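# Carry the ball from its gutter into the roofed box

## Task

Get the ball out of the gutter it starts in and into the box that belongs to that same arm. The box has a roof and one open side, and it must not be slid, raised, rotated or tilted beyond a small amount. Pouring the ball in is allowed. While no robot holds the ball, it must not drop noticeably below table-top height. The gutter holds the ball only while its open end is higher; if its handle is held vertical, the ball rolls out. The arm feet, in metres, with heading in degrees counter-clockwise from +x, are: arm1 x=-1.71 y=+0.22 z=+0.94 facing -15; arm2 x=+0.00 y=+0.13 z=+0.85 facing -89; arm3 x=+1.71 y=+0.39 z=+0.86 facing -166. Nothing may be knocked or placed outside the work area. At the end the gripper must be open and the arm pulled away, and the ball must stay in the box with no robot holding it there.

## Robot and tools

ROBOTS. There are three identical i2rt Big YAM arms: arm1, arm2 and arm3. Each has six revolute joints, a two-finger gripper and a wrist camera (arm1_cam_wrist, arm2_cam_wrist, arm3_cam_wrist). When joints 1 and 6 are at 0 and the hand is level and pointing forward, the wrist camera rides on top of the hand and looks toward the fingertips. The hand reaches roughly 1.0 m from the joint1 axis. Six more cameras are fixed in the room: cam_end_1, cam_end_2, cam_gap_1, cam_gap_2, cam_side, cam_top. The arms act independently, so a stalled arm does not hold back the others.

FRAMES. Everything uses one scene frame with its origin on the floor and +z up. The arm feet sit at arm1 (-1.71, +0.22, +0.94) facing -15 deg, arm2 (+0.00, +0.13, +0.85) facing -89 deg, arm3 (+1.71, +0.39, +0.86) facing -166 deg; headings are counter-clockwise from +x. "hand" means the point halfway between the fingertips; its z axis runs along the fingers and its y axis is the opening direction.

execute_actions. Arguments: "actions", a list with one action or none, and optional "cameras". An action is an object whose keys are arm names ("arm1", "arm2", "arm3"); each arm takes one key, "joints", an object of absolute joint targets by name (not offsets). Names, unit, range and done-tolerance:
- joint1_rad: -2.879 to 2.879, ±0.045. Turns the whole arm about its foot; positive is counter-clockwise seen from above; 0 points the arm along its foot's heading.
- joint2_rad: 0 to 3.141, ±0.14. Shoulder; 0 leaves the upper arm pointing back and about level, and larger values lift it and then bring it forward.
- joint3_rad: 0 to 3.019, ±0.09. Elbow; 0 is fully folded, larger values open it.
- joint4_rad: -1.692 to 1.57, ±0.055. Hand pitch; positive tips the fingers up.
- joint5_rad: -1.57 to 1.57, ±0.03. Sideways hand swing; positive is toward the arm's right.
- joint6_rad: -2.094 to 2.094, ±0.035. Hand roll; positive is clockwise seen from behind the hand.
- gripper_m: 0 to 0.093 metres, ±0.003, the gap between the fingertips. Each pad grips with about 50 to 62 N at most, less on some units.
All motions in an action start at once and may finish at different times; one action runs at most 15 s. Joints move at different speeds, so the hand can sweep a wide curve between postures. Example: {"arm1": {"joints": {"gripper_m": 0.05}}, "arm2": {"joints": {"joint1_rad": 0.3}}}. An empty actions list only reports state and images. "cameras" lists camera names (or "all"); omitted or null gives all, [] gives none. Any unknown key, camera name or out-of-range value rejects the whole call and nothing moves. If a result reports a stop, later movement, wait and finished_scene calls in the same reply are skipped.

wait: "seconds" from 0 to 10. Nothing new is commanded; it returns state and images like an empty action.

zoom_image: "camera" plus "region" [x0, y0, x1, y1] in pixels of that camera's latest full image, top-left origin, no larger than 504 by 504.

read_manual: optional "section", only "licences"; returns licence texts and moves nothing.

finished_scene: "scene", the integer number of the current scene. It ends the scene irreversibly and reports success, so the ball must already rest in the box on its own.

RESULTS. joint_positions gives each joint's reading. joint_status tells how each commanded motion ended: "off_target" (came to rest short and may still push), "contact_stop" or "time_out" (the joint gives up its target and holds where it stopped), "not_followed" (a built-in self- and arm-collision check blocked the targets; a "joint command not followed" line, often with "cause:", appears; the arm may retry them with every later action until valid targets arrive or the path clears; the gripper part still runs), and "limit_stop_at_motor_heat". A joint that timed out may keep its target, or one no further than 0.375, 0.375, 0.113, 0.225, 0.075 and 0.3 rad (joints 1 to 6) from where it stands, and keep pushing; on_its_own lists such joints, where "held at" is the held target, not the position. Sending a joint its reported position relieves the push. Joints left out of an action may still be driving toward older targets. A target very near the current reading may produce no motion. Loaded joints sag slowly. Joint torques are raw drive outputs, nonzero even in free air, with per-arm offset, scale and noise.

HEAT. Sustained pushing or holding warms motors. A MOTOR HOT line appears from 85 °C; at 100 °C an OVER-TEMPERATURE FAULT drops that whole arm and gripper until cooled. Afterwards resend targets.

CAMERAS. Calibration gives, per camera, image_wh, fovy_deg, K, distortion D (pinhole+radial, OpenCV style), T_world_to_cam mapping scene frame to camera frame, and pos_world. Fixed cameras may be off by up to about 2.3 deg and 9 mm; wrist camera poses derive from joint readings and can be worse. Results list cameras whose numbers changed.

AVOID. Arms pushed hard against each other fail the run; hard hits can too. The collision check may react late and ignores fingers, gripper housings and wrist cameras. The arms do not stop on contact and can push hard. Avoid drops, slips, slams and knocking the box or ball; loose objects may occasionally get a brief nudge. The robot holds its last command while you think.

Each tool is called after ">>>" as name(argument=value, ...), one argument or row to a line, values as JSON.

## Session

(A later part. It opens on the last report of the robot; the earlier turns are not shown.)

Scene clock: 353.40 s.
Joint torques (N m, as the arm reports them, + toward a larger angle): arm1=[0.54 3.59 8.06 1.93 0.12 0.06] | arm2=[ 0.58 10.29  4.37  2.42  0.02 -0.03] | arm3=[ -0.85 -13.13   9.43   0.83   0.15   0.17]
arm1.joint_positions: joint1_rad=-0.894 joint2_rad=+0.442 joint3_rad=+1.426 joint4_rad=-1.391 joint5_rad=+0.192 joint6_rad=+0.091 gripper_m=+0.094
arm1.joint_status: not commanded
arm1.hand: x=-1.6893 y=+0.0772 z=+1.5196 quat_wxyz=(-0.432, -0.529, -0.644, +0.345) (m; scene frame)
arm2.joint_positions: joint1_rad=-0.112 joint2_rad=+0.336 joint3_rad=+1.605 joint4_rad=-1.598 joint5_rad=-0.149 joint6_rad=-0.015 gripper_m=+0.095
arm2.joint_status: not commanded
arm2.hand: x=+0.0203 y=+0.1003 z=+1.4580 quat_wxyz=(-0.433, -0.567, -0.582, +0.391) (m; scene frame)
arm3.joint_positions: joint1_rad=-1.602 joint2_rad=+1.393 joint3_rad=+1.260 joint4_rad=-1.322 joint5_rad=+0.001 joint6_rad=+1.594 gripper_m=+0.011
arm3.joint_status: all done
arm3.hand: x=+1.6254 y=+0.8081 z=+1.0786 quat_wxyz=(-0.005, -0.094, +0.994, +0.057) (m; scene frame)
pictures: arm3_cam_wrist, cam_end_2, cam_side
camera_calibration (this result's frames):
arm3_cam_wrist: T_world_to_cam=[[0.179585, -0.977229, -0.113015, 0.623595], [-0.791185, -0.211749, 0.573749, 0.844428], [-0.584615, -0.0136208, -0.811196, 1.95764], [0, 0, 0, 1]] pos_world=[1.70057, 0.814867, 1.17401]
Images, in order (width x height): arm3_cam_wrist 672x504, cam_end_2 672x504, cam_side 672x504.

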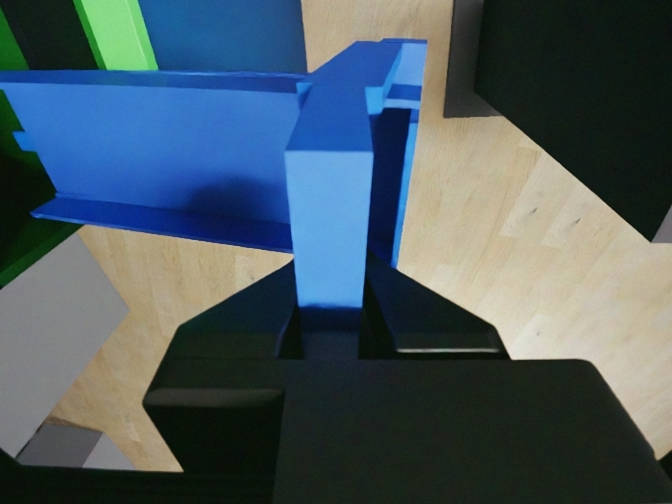

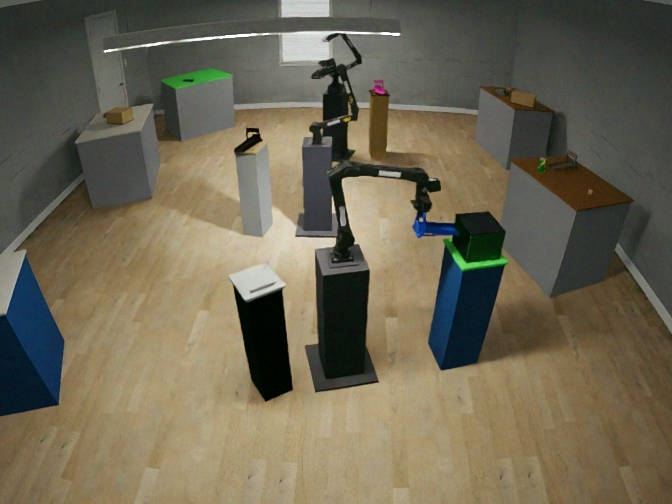

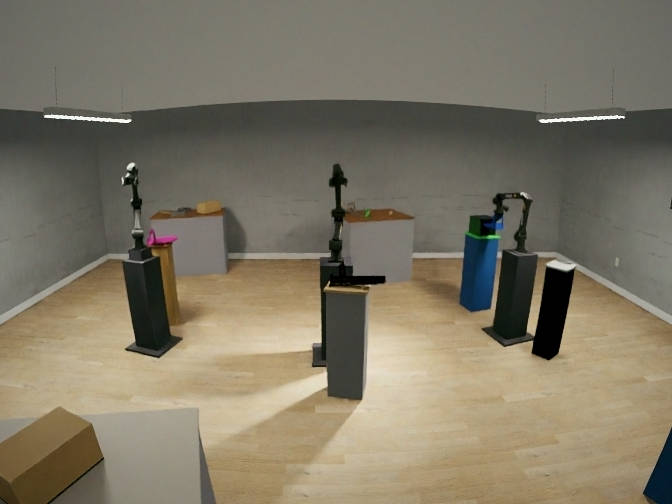

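>>> execute_actions(
  actions=[
    {"arm3": {"joints": {"joint2_rad": 1.15, "joint3_rad": 1.05, "joint4_rad": -1.35}}},
  ],
  cameras=["cam_end_2"],
)

>>> execute_actions(
  actions=[
    {"arm3": {"joints": {"joint1_rad": 1.548, "joint2_rad": 1.70, "joint3_rad": 1.62, "joint4_rad": -1.59, "joint5_rad": -0.27, "joint6_rad": -0.43}}},
  ],
  cameras=["arm3_cam_wrist", "cam_end_2", "cam_side", "cam_top"],
)

Scene clock: 362.30 s.
Joint torques (N m, as the arm reports them, + toward a larger angle): arm1=[0.57 3.61 8.06 1.94 0.12 0.05] | arm2=[ 0.59 10.44  4.35  2.47  0.02 -0.05] | arm3=[-0.74 -7.42  9.23  0.75  0.11  0.12]
arm1.joint_positions: joint1_rad=-0.894 joint2_rad=+0.442 joint3_rad=+1.426 joint4_rad=-1.391 joint5_rad=+0.192 joint6_rad=+0.091 gripper_m=+0.094
arm1.joint_status: not commanded
arm1.hand: x=-1.6893 y=+0.0772 z=+1.5196 quat_wxyz=(-0.432, -0.529, -0.644, +0.345) (m; scene frame)
arm2.joint_positions: joint1_rad=-0.112 joint2_rad=+0.336 joint3_rad=+1.605 joint4_rad=-1.598 joint5_rad=-0.149 joint6_rad=-0.015 gripper_m=+0.095
arm2.joint_status: not commanded
arm2.hand: x=+0.0203 y=+0.1003 z=+1.4580 quat_wxyz=(-0.433, -0.567, -0.582, +0.391) (m; scene frame)
arm3.joint_positions: joint1_rad=-1.602 joint2_rad=+1.149 joint3_rad=+1.048 joint4_rad=-1.351 joint5_rad=+0.001 joint6_rad=+1.594 gripper_m=+0.011
arm3.joint_status: all done
arm3.hand: x=+1.6443 y=+0.7194 z=+1.0797 quat_wxyz=(-0.005, -0.094, +0.994, +0.059) (m; scene frame)
pictures: cam_end_2
Images, in order (width x height): cam_end_2 672x504.

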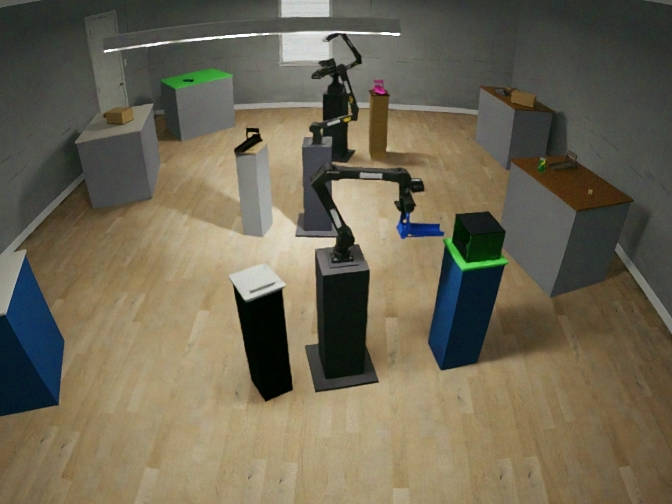

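Scene clock: 364.93 s.
Joint torques (N m, as the arm reports them, + toward a larger angle): arm1=[0.56 3.56 8.07 1.92 0.13 0.06] | arm2=[ 0.45 10.26  4.32  2.53  0.01 -0.02] | arm3=[ -0.98 -18.43  12.35  -0.09  -0.22  -0.08]
arm1.joint_positions: joint1_rad=-0.894 joint2_rad=+0.442 joint3_rad=+1.426 joint4_rad=-1.391 joint5_rad=+0.192 joint6_rad=+0.091 gripper_m=+0.094
arm1.joint_status: not commanded
arm1.hand: x=-1.6893 y=+0.0772 z=+1.5196 quat_wxyz=(-0.432, -0.529, -0.644, +0.345) (m; scene frame)
arm2.joint_positions: joint1_rad=-0.112 joint2_rad=+0.336 joint3_rad=+1.605 joint4_rad=-1.598 joint5_rad=-0.149 joint6_rad=-0.015 gripper_m=+0.095
arm2.joint_status: not commanded
arm2.hand: x=+0.0203 y=+0.1003 z=+1.4580 quat_wxyz=(-0.433, -0.567, -0.582, +0.391) (m; scene frame)
arm3.joint_positions: joint1_rad=+1.557 joint2_rad=+1.719 joint3_rad=+1.573 joint4_rad=-1.580 joint5_rad=-0.269 joint6_rad=-0.419 gripper_m=+0.011
arm3.joint_status: all done
arm3.hand: x=+1.8685 y=-0.0743 z=+1.0623 quat_wxyz=(-0.055, -0.449, -0.880, -0.144) (m; scene frame)
pictures: arm3_cam_wrist, cam_end_2, cam_side, cam_top
camera_calibration (this result's frames):
arm3_cam_wrist: T_world_to_cam=[[-0.778618, -0.549811, -0.302427, 1.73913], [-0.608582, 0.544208, 0.577465, 0.570234], [-0.152914, 0.633676, -0.758335, 1.25985], [0, 0, 0, 1]] pos_world=[1.8938, -0.152473, 1.15206]
Images, in order (width x height): arm3_cam_wrist 672x504, cam_end_2 672x504, cam_side 672x504, cam_top 672x504.

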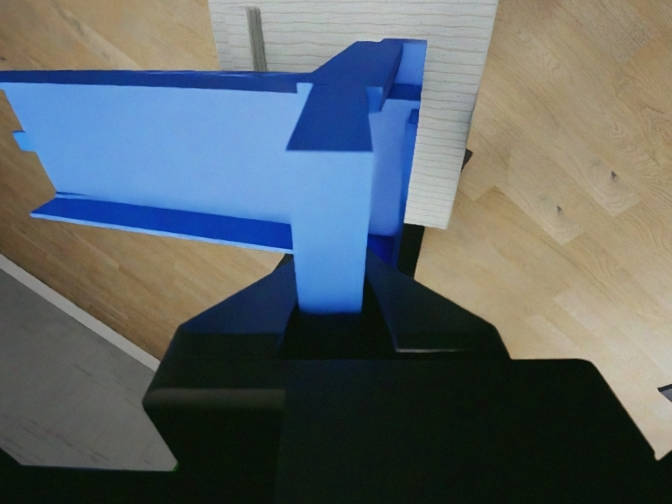

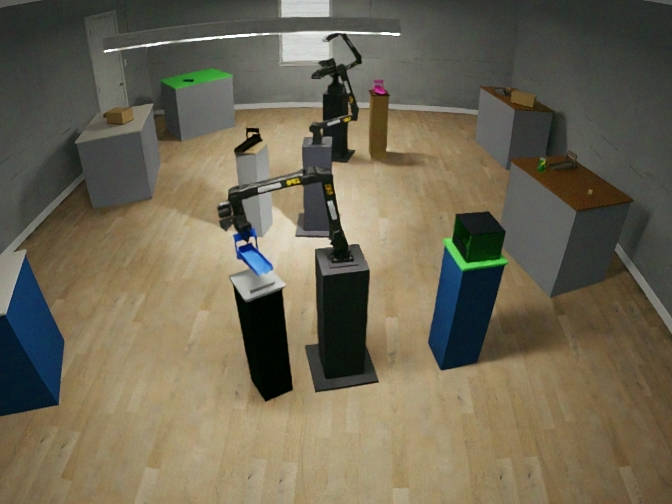

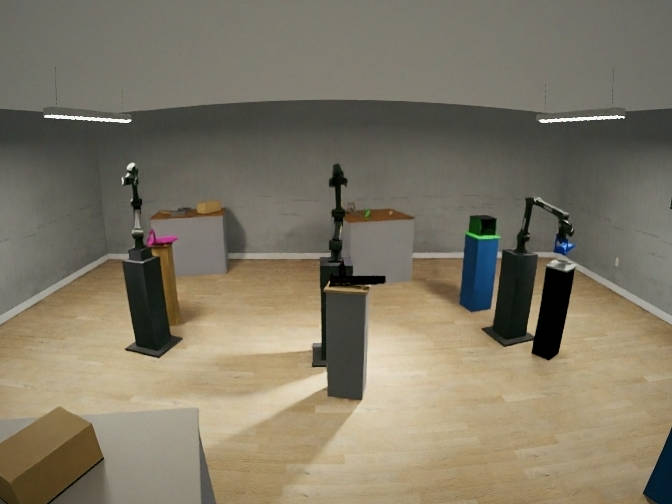

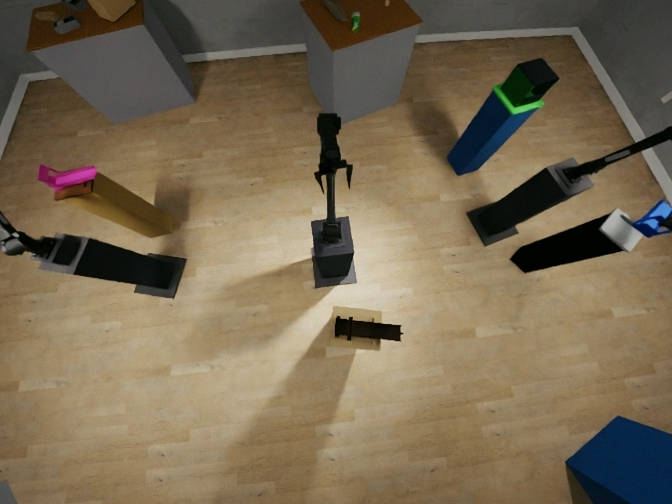

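>>> execute_actions(
  actions=[
    {"arm3": {"joints": {"joint2_rad": 1.745, "joint3_rad": 1.485, "joint4_rad": -1.44}}},
  ],
  cameras=[],
)

>>> execute_actions(
  actions=[
    {"arm3": {"joints": {"joint2_rad": 1.78, "joint3_rad": 1.395, "joint4_rad": -1.305}}},
  ],
  cameras=["arm3_cam_wrist", "cam_end_2"],
)

Scene clock: 370.97 s.
Joint torques (N m, as the arm reports them, + toward a larger angle): arm1=[0.57 3.6  8.05 1.94 0.13 0.06] | arm2=[ 0.58 10.2   4.42  2.55  0.06 -0.06] | arm3=[ -1.05 -17.94   9.03   0.54  -0.24  -0.09]
arm1.joint_positions: joint1_rad=-0.894 joint2_rad=+0.442 joint3_rad=+1.426 joint4_rad=-1.391 joint5_rad=+0.192 joint6_rad=+0.091 gripper_m=+0.094
arm1.joint_status: not commanded
arm1.hand: x=-1.6893 y=+0.0772 z=+1.5196 quat_wxyz=(-0.432, -0.529, -0.644, +0.345) (m; scene frame)
arm2.joint_positions: joint1_rad=-0.112 joint2_rad=+0.336 joint3_rad=+1.605 joint4_rad=-1.598 joint5_rad=-0.149 joint6_rad=-0.015 gripper_m=+0.095
arm2.joint_status: not commanded
arm2.hand: x=+0.0203 y=+0.1003 z=+1.4580 quat_wxyz=(-0.433, -0.567, -0.582, +0.391) (m; scene frame)
arm3.joint_positions: joint1_rad=+1.557 joint2_rad=+1.758 joint3_rad=+1.478 joint4_rad=-1.446 joint5_rad=-0.269 joint6_rad=-0.419 gripper_m=+0.011
arm3.joint_status: all done
arm3.hand: x=+1.8692 y=-0.0772 z=+1.0073 quat_wxyz=(-0.055, -0.449, -0.880, -0.145) (m; scene frame)
pictures: none
No camera images: the call's "cameras" was empty. Leave "cameras" out to get every camera's image.

Scene clock: 371.87 s.
Joint torques (N m, as the arm reports them, + toward a larger angle): arm1=[0.56 3.6  8.06 1.94 0.13 0.06] | arm2=[ 0.78 10.09  4.42  2.57 -0.01 -0.04] | arm3=[ -0.75 -18.1    8.53   0.55  -0.22  -0.09]
arm1.joint_positions: joint1_rad=-0.894 joint2_rad=+0.442 joint3_rad=+1.426 joint4_rad=-1.391 joint5_rad=+0.192 joint6_rad=+0.091 gripper_m=+0.094
arm1.joint_status: not commanded
arm1.hand: x=-1.6893 y=+0.0772 z=+1.5196 quat_wxyz=(-0.432, -0.529, -0.644, +0.345) (m; scene frame)
arm2.joint_positions: joint1_rad=-0.112 joint2_rad=+0.336 joint3_rad=+1.605 joint4_rad=-1.598 joint5_rad=-0.149 joint6_rad=-0.015 gripper_m=+0.095
arm2.joint_status: not commanded
arm2.hand: x=+0.0203 y=+0.1003 z=+1.4580 quat_wxyz=(-0.433, -0.567, -0.582, +0.391) (m; scene frame)
arm3.joint_positions: joint1_rad=+1.557 joint2_rad=+1.791 joint3_rad=+1.389 joint4_rad=-1.312 joint5_rad=-0.269 joint6_rad=-0.419 gripper_m=+0.011
arm3.joint_status: all done
arm3.hand: x=+1.8692 y=-0.0765 z=+0.9581 quat_wxyz=(-0.059, -0.449, -0.881, -0.140) (m; scene frame)
pictures: arm3_cam_wrist, cam_end_2
camera_calibration (this result's frames):
arm3_cam_wrist: T_world_to_cam=[[-0.777603, -0.553563, -0.298165, 1.70068], [-0.610347, 0.550655, 0.569435, 0.643533], [-0.151032, 0.624778, -0.766056, 1.18555], [0, 0, 0, 1]] pos_world=[1.89429, -0.153642, 1.04883]
Images, in order (width x height): arm3_cam_wrist 672x504, cam_end_2 672x504.

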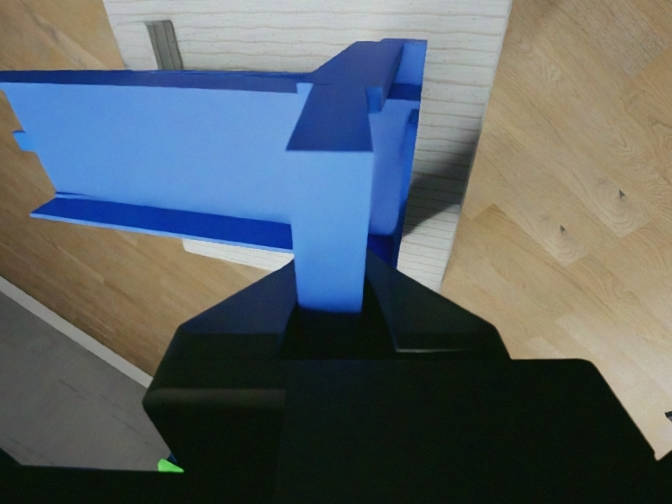

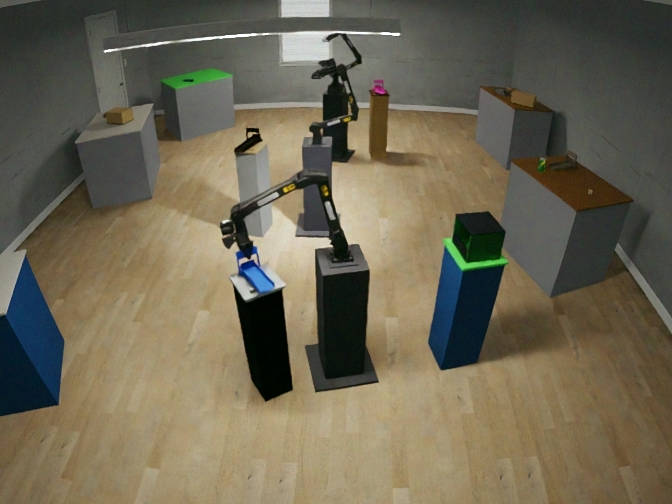

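>>> execute_actions(
  actions=[
    {"arm3": {"joints": {"gripper_m": 0.09}}},
  ],
  cameras=["arm3_cam_wrist"],
)

>>> execute_actions(
  actions=[
    {"arm3": {"joints": {"joint2_rad": 1.70, "joint3_rad": 1.63, "joint4_rad": -1.59}}},
  ],
  cameras=["arm3_cam_wrist", "cam_end_2", "cam_side", "cam_top"],
)

>>> zoom_image(
  camera="cam_side",
  region=[450, 200, 520, 250],
)

>>> zoom_image(
  camera="cam_end_2",
  region=[430, 200, 530, 280],
)

>>> zoom_image(
  camera="cam_top",
  region=[480, 50, 580, 130],
)

Scene clock: 383.20 s.
Joint torques (N m, as the arm reports them, + toward a larger angle): arm1=[0.61 3.61 8.06 1.94 0.12 0.05] | arm2=[ 0.67 10.47  4.38  2.48  0.02 -0.06] | arm3=[ -0.89 -18.22   8.48   0.55  -0.21  -0.08]
arm1.joint_positions: joint1_rad=-0.894 joint2_rad=+0.442 joint3_rad=+1.426 joint4_rad=-1.391 joint5_rad=+0.192 joint6_rad=+0.091 gripper_m=+0.094
arm1.joint_status: not commanded
arm1.hand: x=-1.6893 y=+0.0772 z=+1.5196 quat_wxyz=(-0.432, -0.529, -0.644, +0.345) (m; scene frame)
arm2.joint_positions: joint1_rad=-0.112 joint2_rad=+0.336 joint3_rad=+1.605 joint4_rad=-1.598 joint5_rad=-0.149 joint6_rad=-0.015 gripper_m=+0.095
arm2.joint_status: not commanded
arm2.hand: x=+0.0203 y=+0.1003 z=+1.4580 quat_wxyz=(-0.433, -0.567, -0.582, +0.391) (m; scene frame)
arm3.joint_positions: joint1_rad=+1.557 joint2_rad=+1.791 joint3_rad=+1.389 joint4_rad=-1.312 joint5_rad=-0.269 joint6_rad=-0.419 gripper_m=+0.090
arm3.joint_status: all done
arm3.hand: x=+1.8692 y=-0.0765 z=+0.9583 quat_wxyz=(-0.059, -0.449, -0.881, -0.140) (m; scene frame)
pictures: arm3_cam_wrist
camera_calibration (this result's frames):
arm3_cam_wrist: T_world_to_cam=[[-0.777577, -0.553673, -0.298026, 1.70054], [-0.610396, 0.550867, 0.569177, 0.643794], [-0.150966, 0.624493, -0.766301, 1.18579], [0, 0, 0, 1]] pos_world=[1.89428, -0.15362, 1.04904]
Images, in order (width x height): arm3_cam_wrist 672x504.

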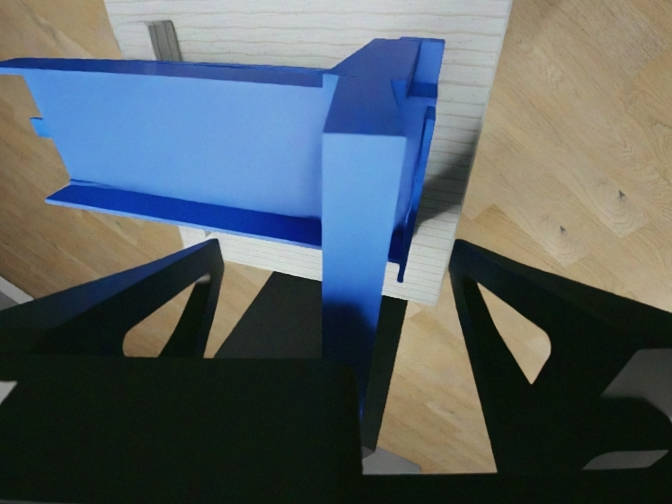

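Scene clock: 384.40 s.
Joint torques (N m, as the arm reports them, + toward a larger angle): arm1=[0.58 3.61 8.04 1.93 0.12 0.05] | arm2=[ 0.64 10.39  4.36  2.52  0.03 -0.05] | arm3=[ -1.01 -15.42  11.32   0.08  -0.21  -0.1 ]
arm1.joint_positions: joint1_rad=-0.894 joint2_rad=+0.442 joint3_rad=+1.426 joint4_rad=-1.391 joint5_rad=+0.192 joint6_rad=+0.091 gripper_m=+0.094
arm1.joint_status: not commanded
arm1.hand: x=-1.6893 y=+0.0772 z=+1.5196 quat_wxyz=(-0.432, -0.529, -0.644, +0.345) (m; scene frame)
arm2.joint_positions: joint1_rad=-0.112 joint2_rad=+0.336 joint3_rad=+1.605 joint4_rad=-1.598 joint5_rad=-0.149 joint6_rad=-0.015 gripper_m=+0.095
arm2.joint_status: not commanded
arm2.hand: x=+0.0203 y=+0.1003 z=+1.4580 quat_wxyz=(-0.433, -0.567, -0.582, +0.391) (m; scene frame)
arm3.joint_positions: joint1_rad=+1.557 joint2_rad=+1.690 joint3_rad=+1.599 joint4_rad=-1.581 joint5_rad=-0.269 joint6_rad=-0.419 gripper_m=+0.090
arm3.joint_status: all done
arm3.hand: x=+1.8694 y=-0.0786 z=+1.0848 quat_wxyz=(-0.072, -0.447, -0.883, -0.124) (m; scene frame)
pictures: arm3_cam_wrist, cam_end_2, cam_side, cam_top
camera_calibration (this result's frames):
arm3_cam_wrist: T_world_to_cam=[[-0.774935, -0.565168, -0.282951, 1.71508], [-0.615483, 0.572988, 0.541171, 0.61472], [-0.143725, 0.593524, -0.791879, 1.29584], [0, 0, 0, 1]] pos_world=[1.89367, -0.152027, 1.17876]
Images, in order (width x height): arm3_cam_wrist 672x504, cam_end_2 672x504, cam_side 672x504, cam_top 672x504.

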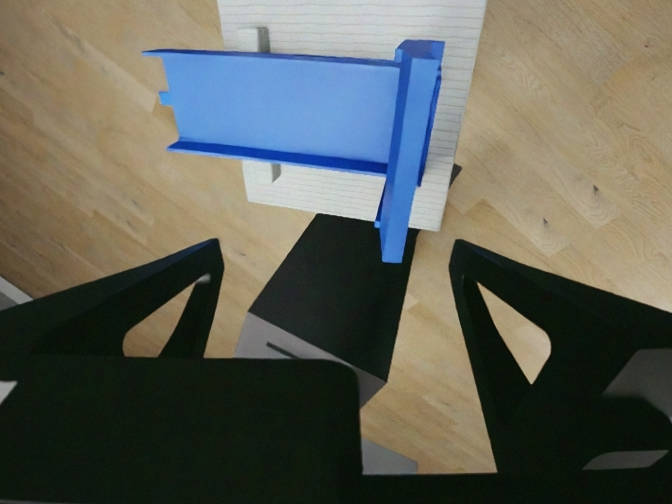

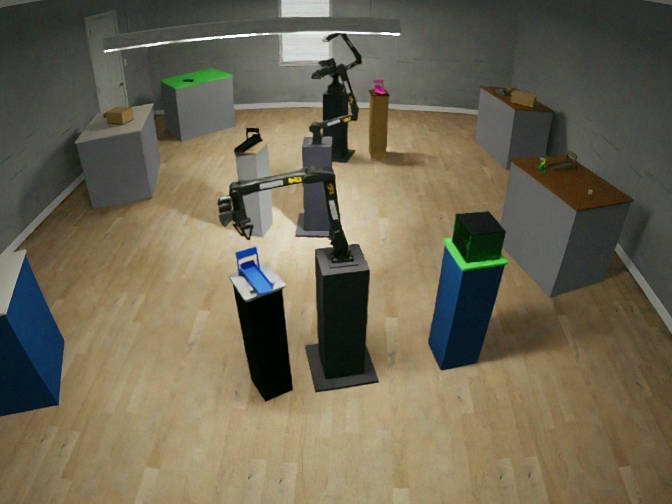

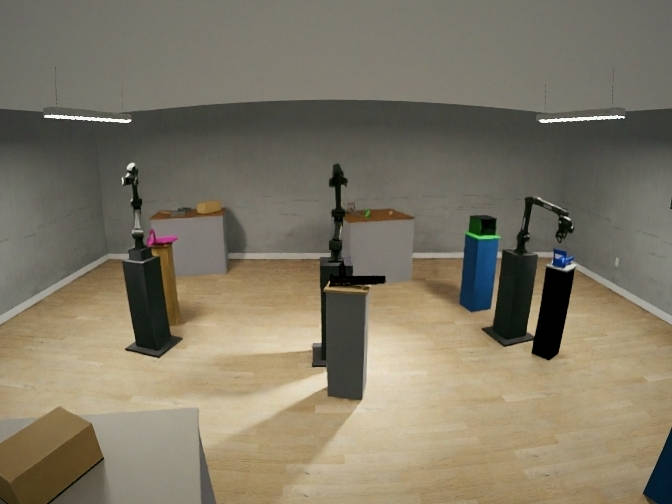

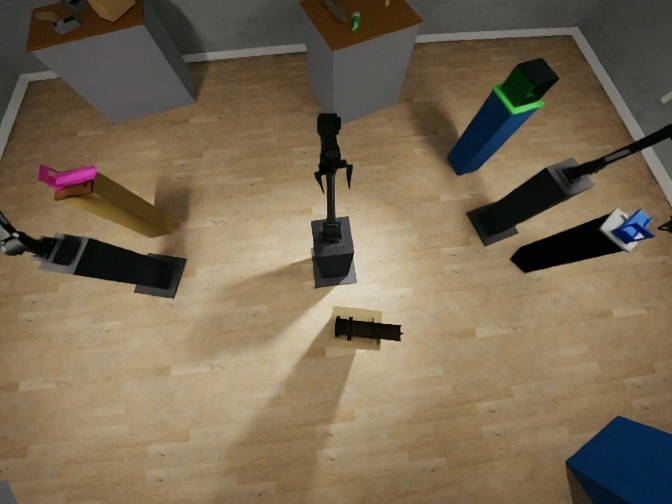

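Region (450, 200, 520, 250) of cam_side's 672x504 image, scaled by 7.200, with more detail than that image has; it fills the top 360 rows of this view, and the rest is white.

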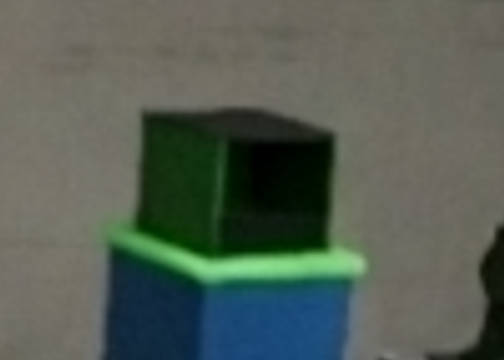

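Region (430, 200, 530, 280) of cam_end_2's 672x504 image, scaled by 5.040, with more detail than that image has; it fills the top 403 rows of this view, and the rest is white.

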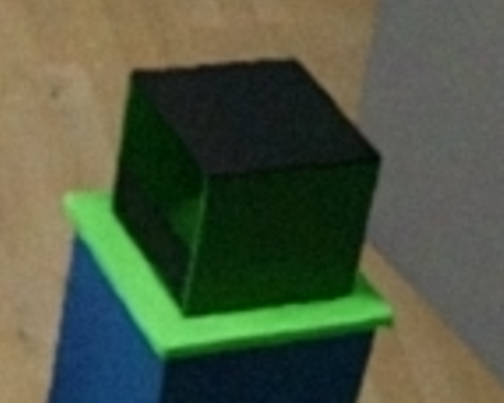

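Region (480, 50, 580, 130) of cam_top's 672x504 image, scaled by 5.040, with more detail than that image has; it fills the top 403 rows of this view, and the rest is white.

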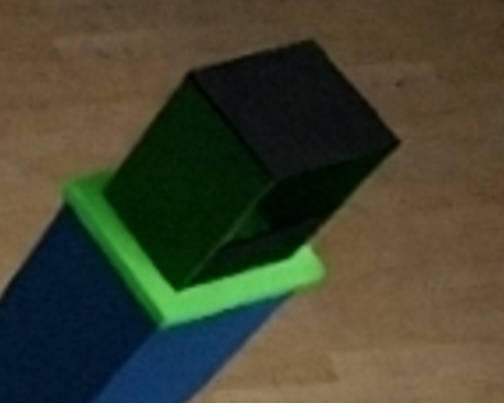

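>>> finished_scene(
  scene=2,
)

The scene is finished: the task was done.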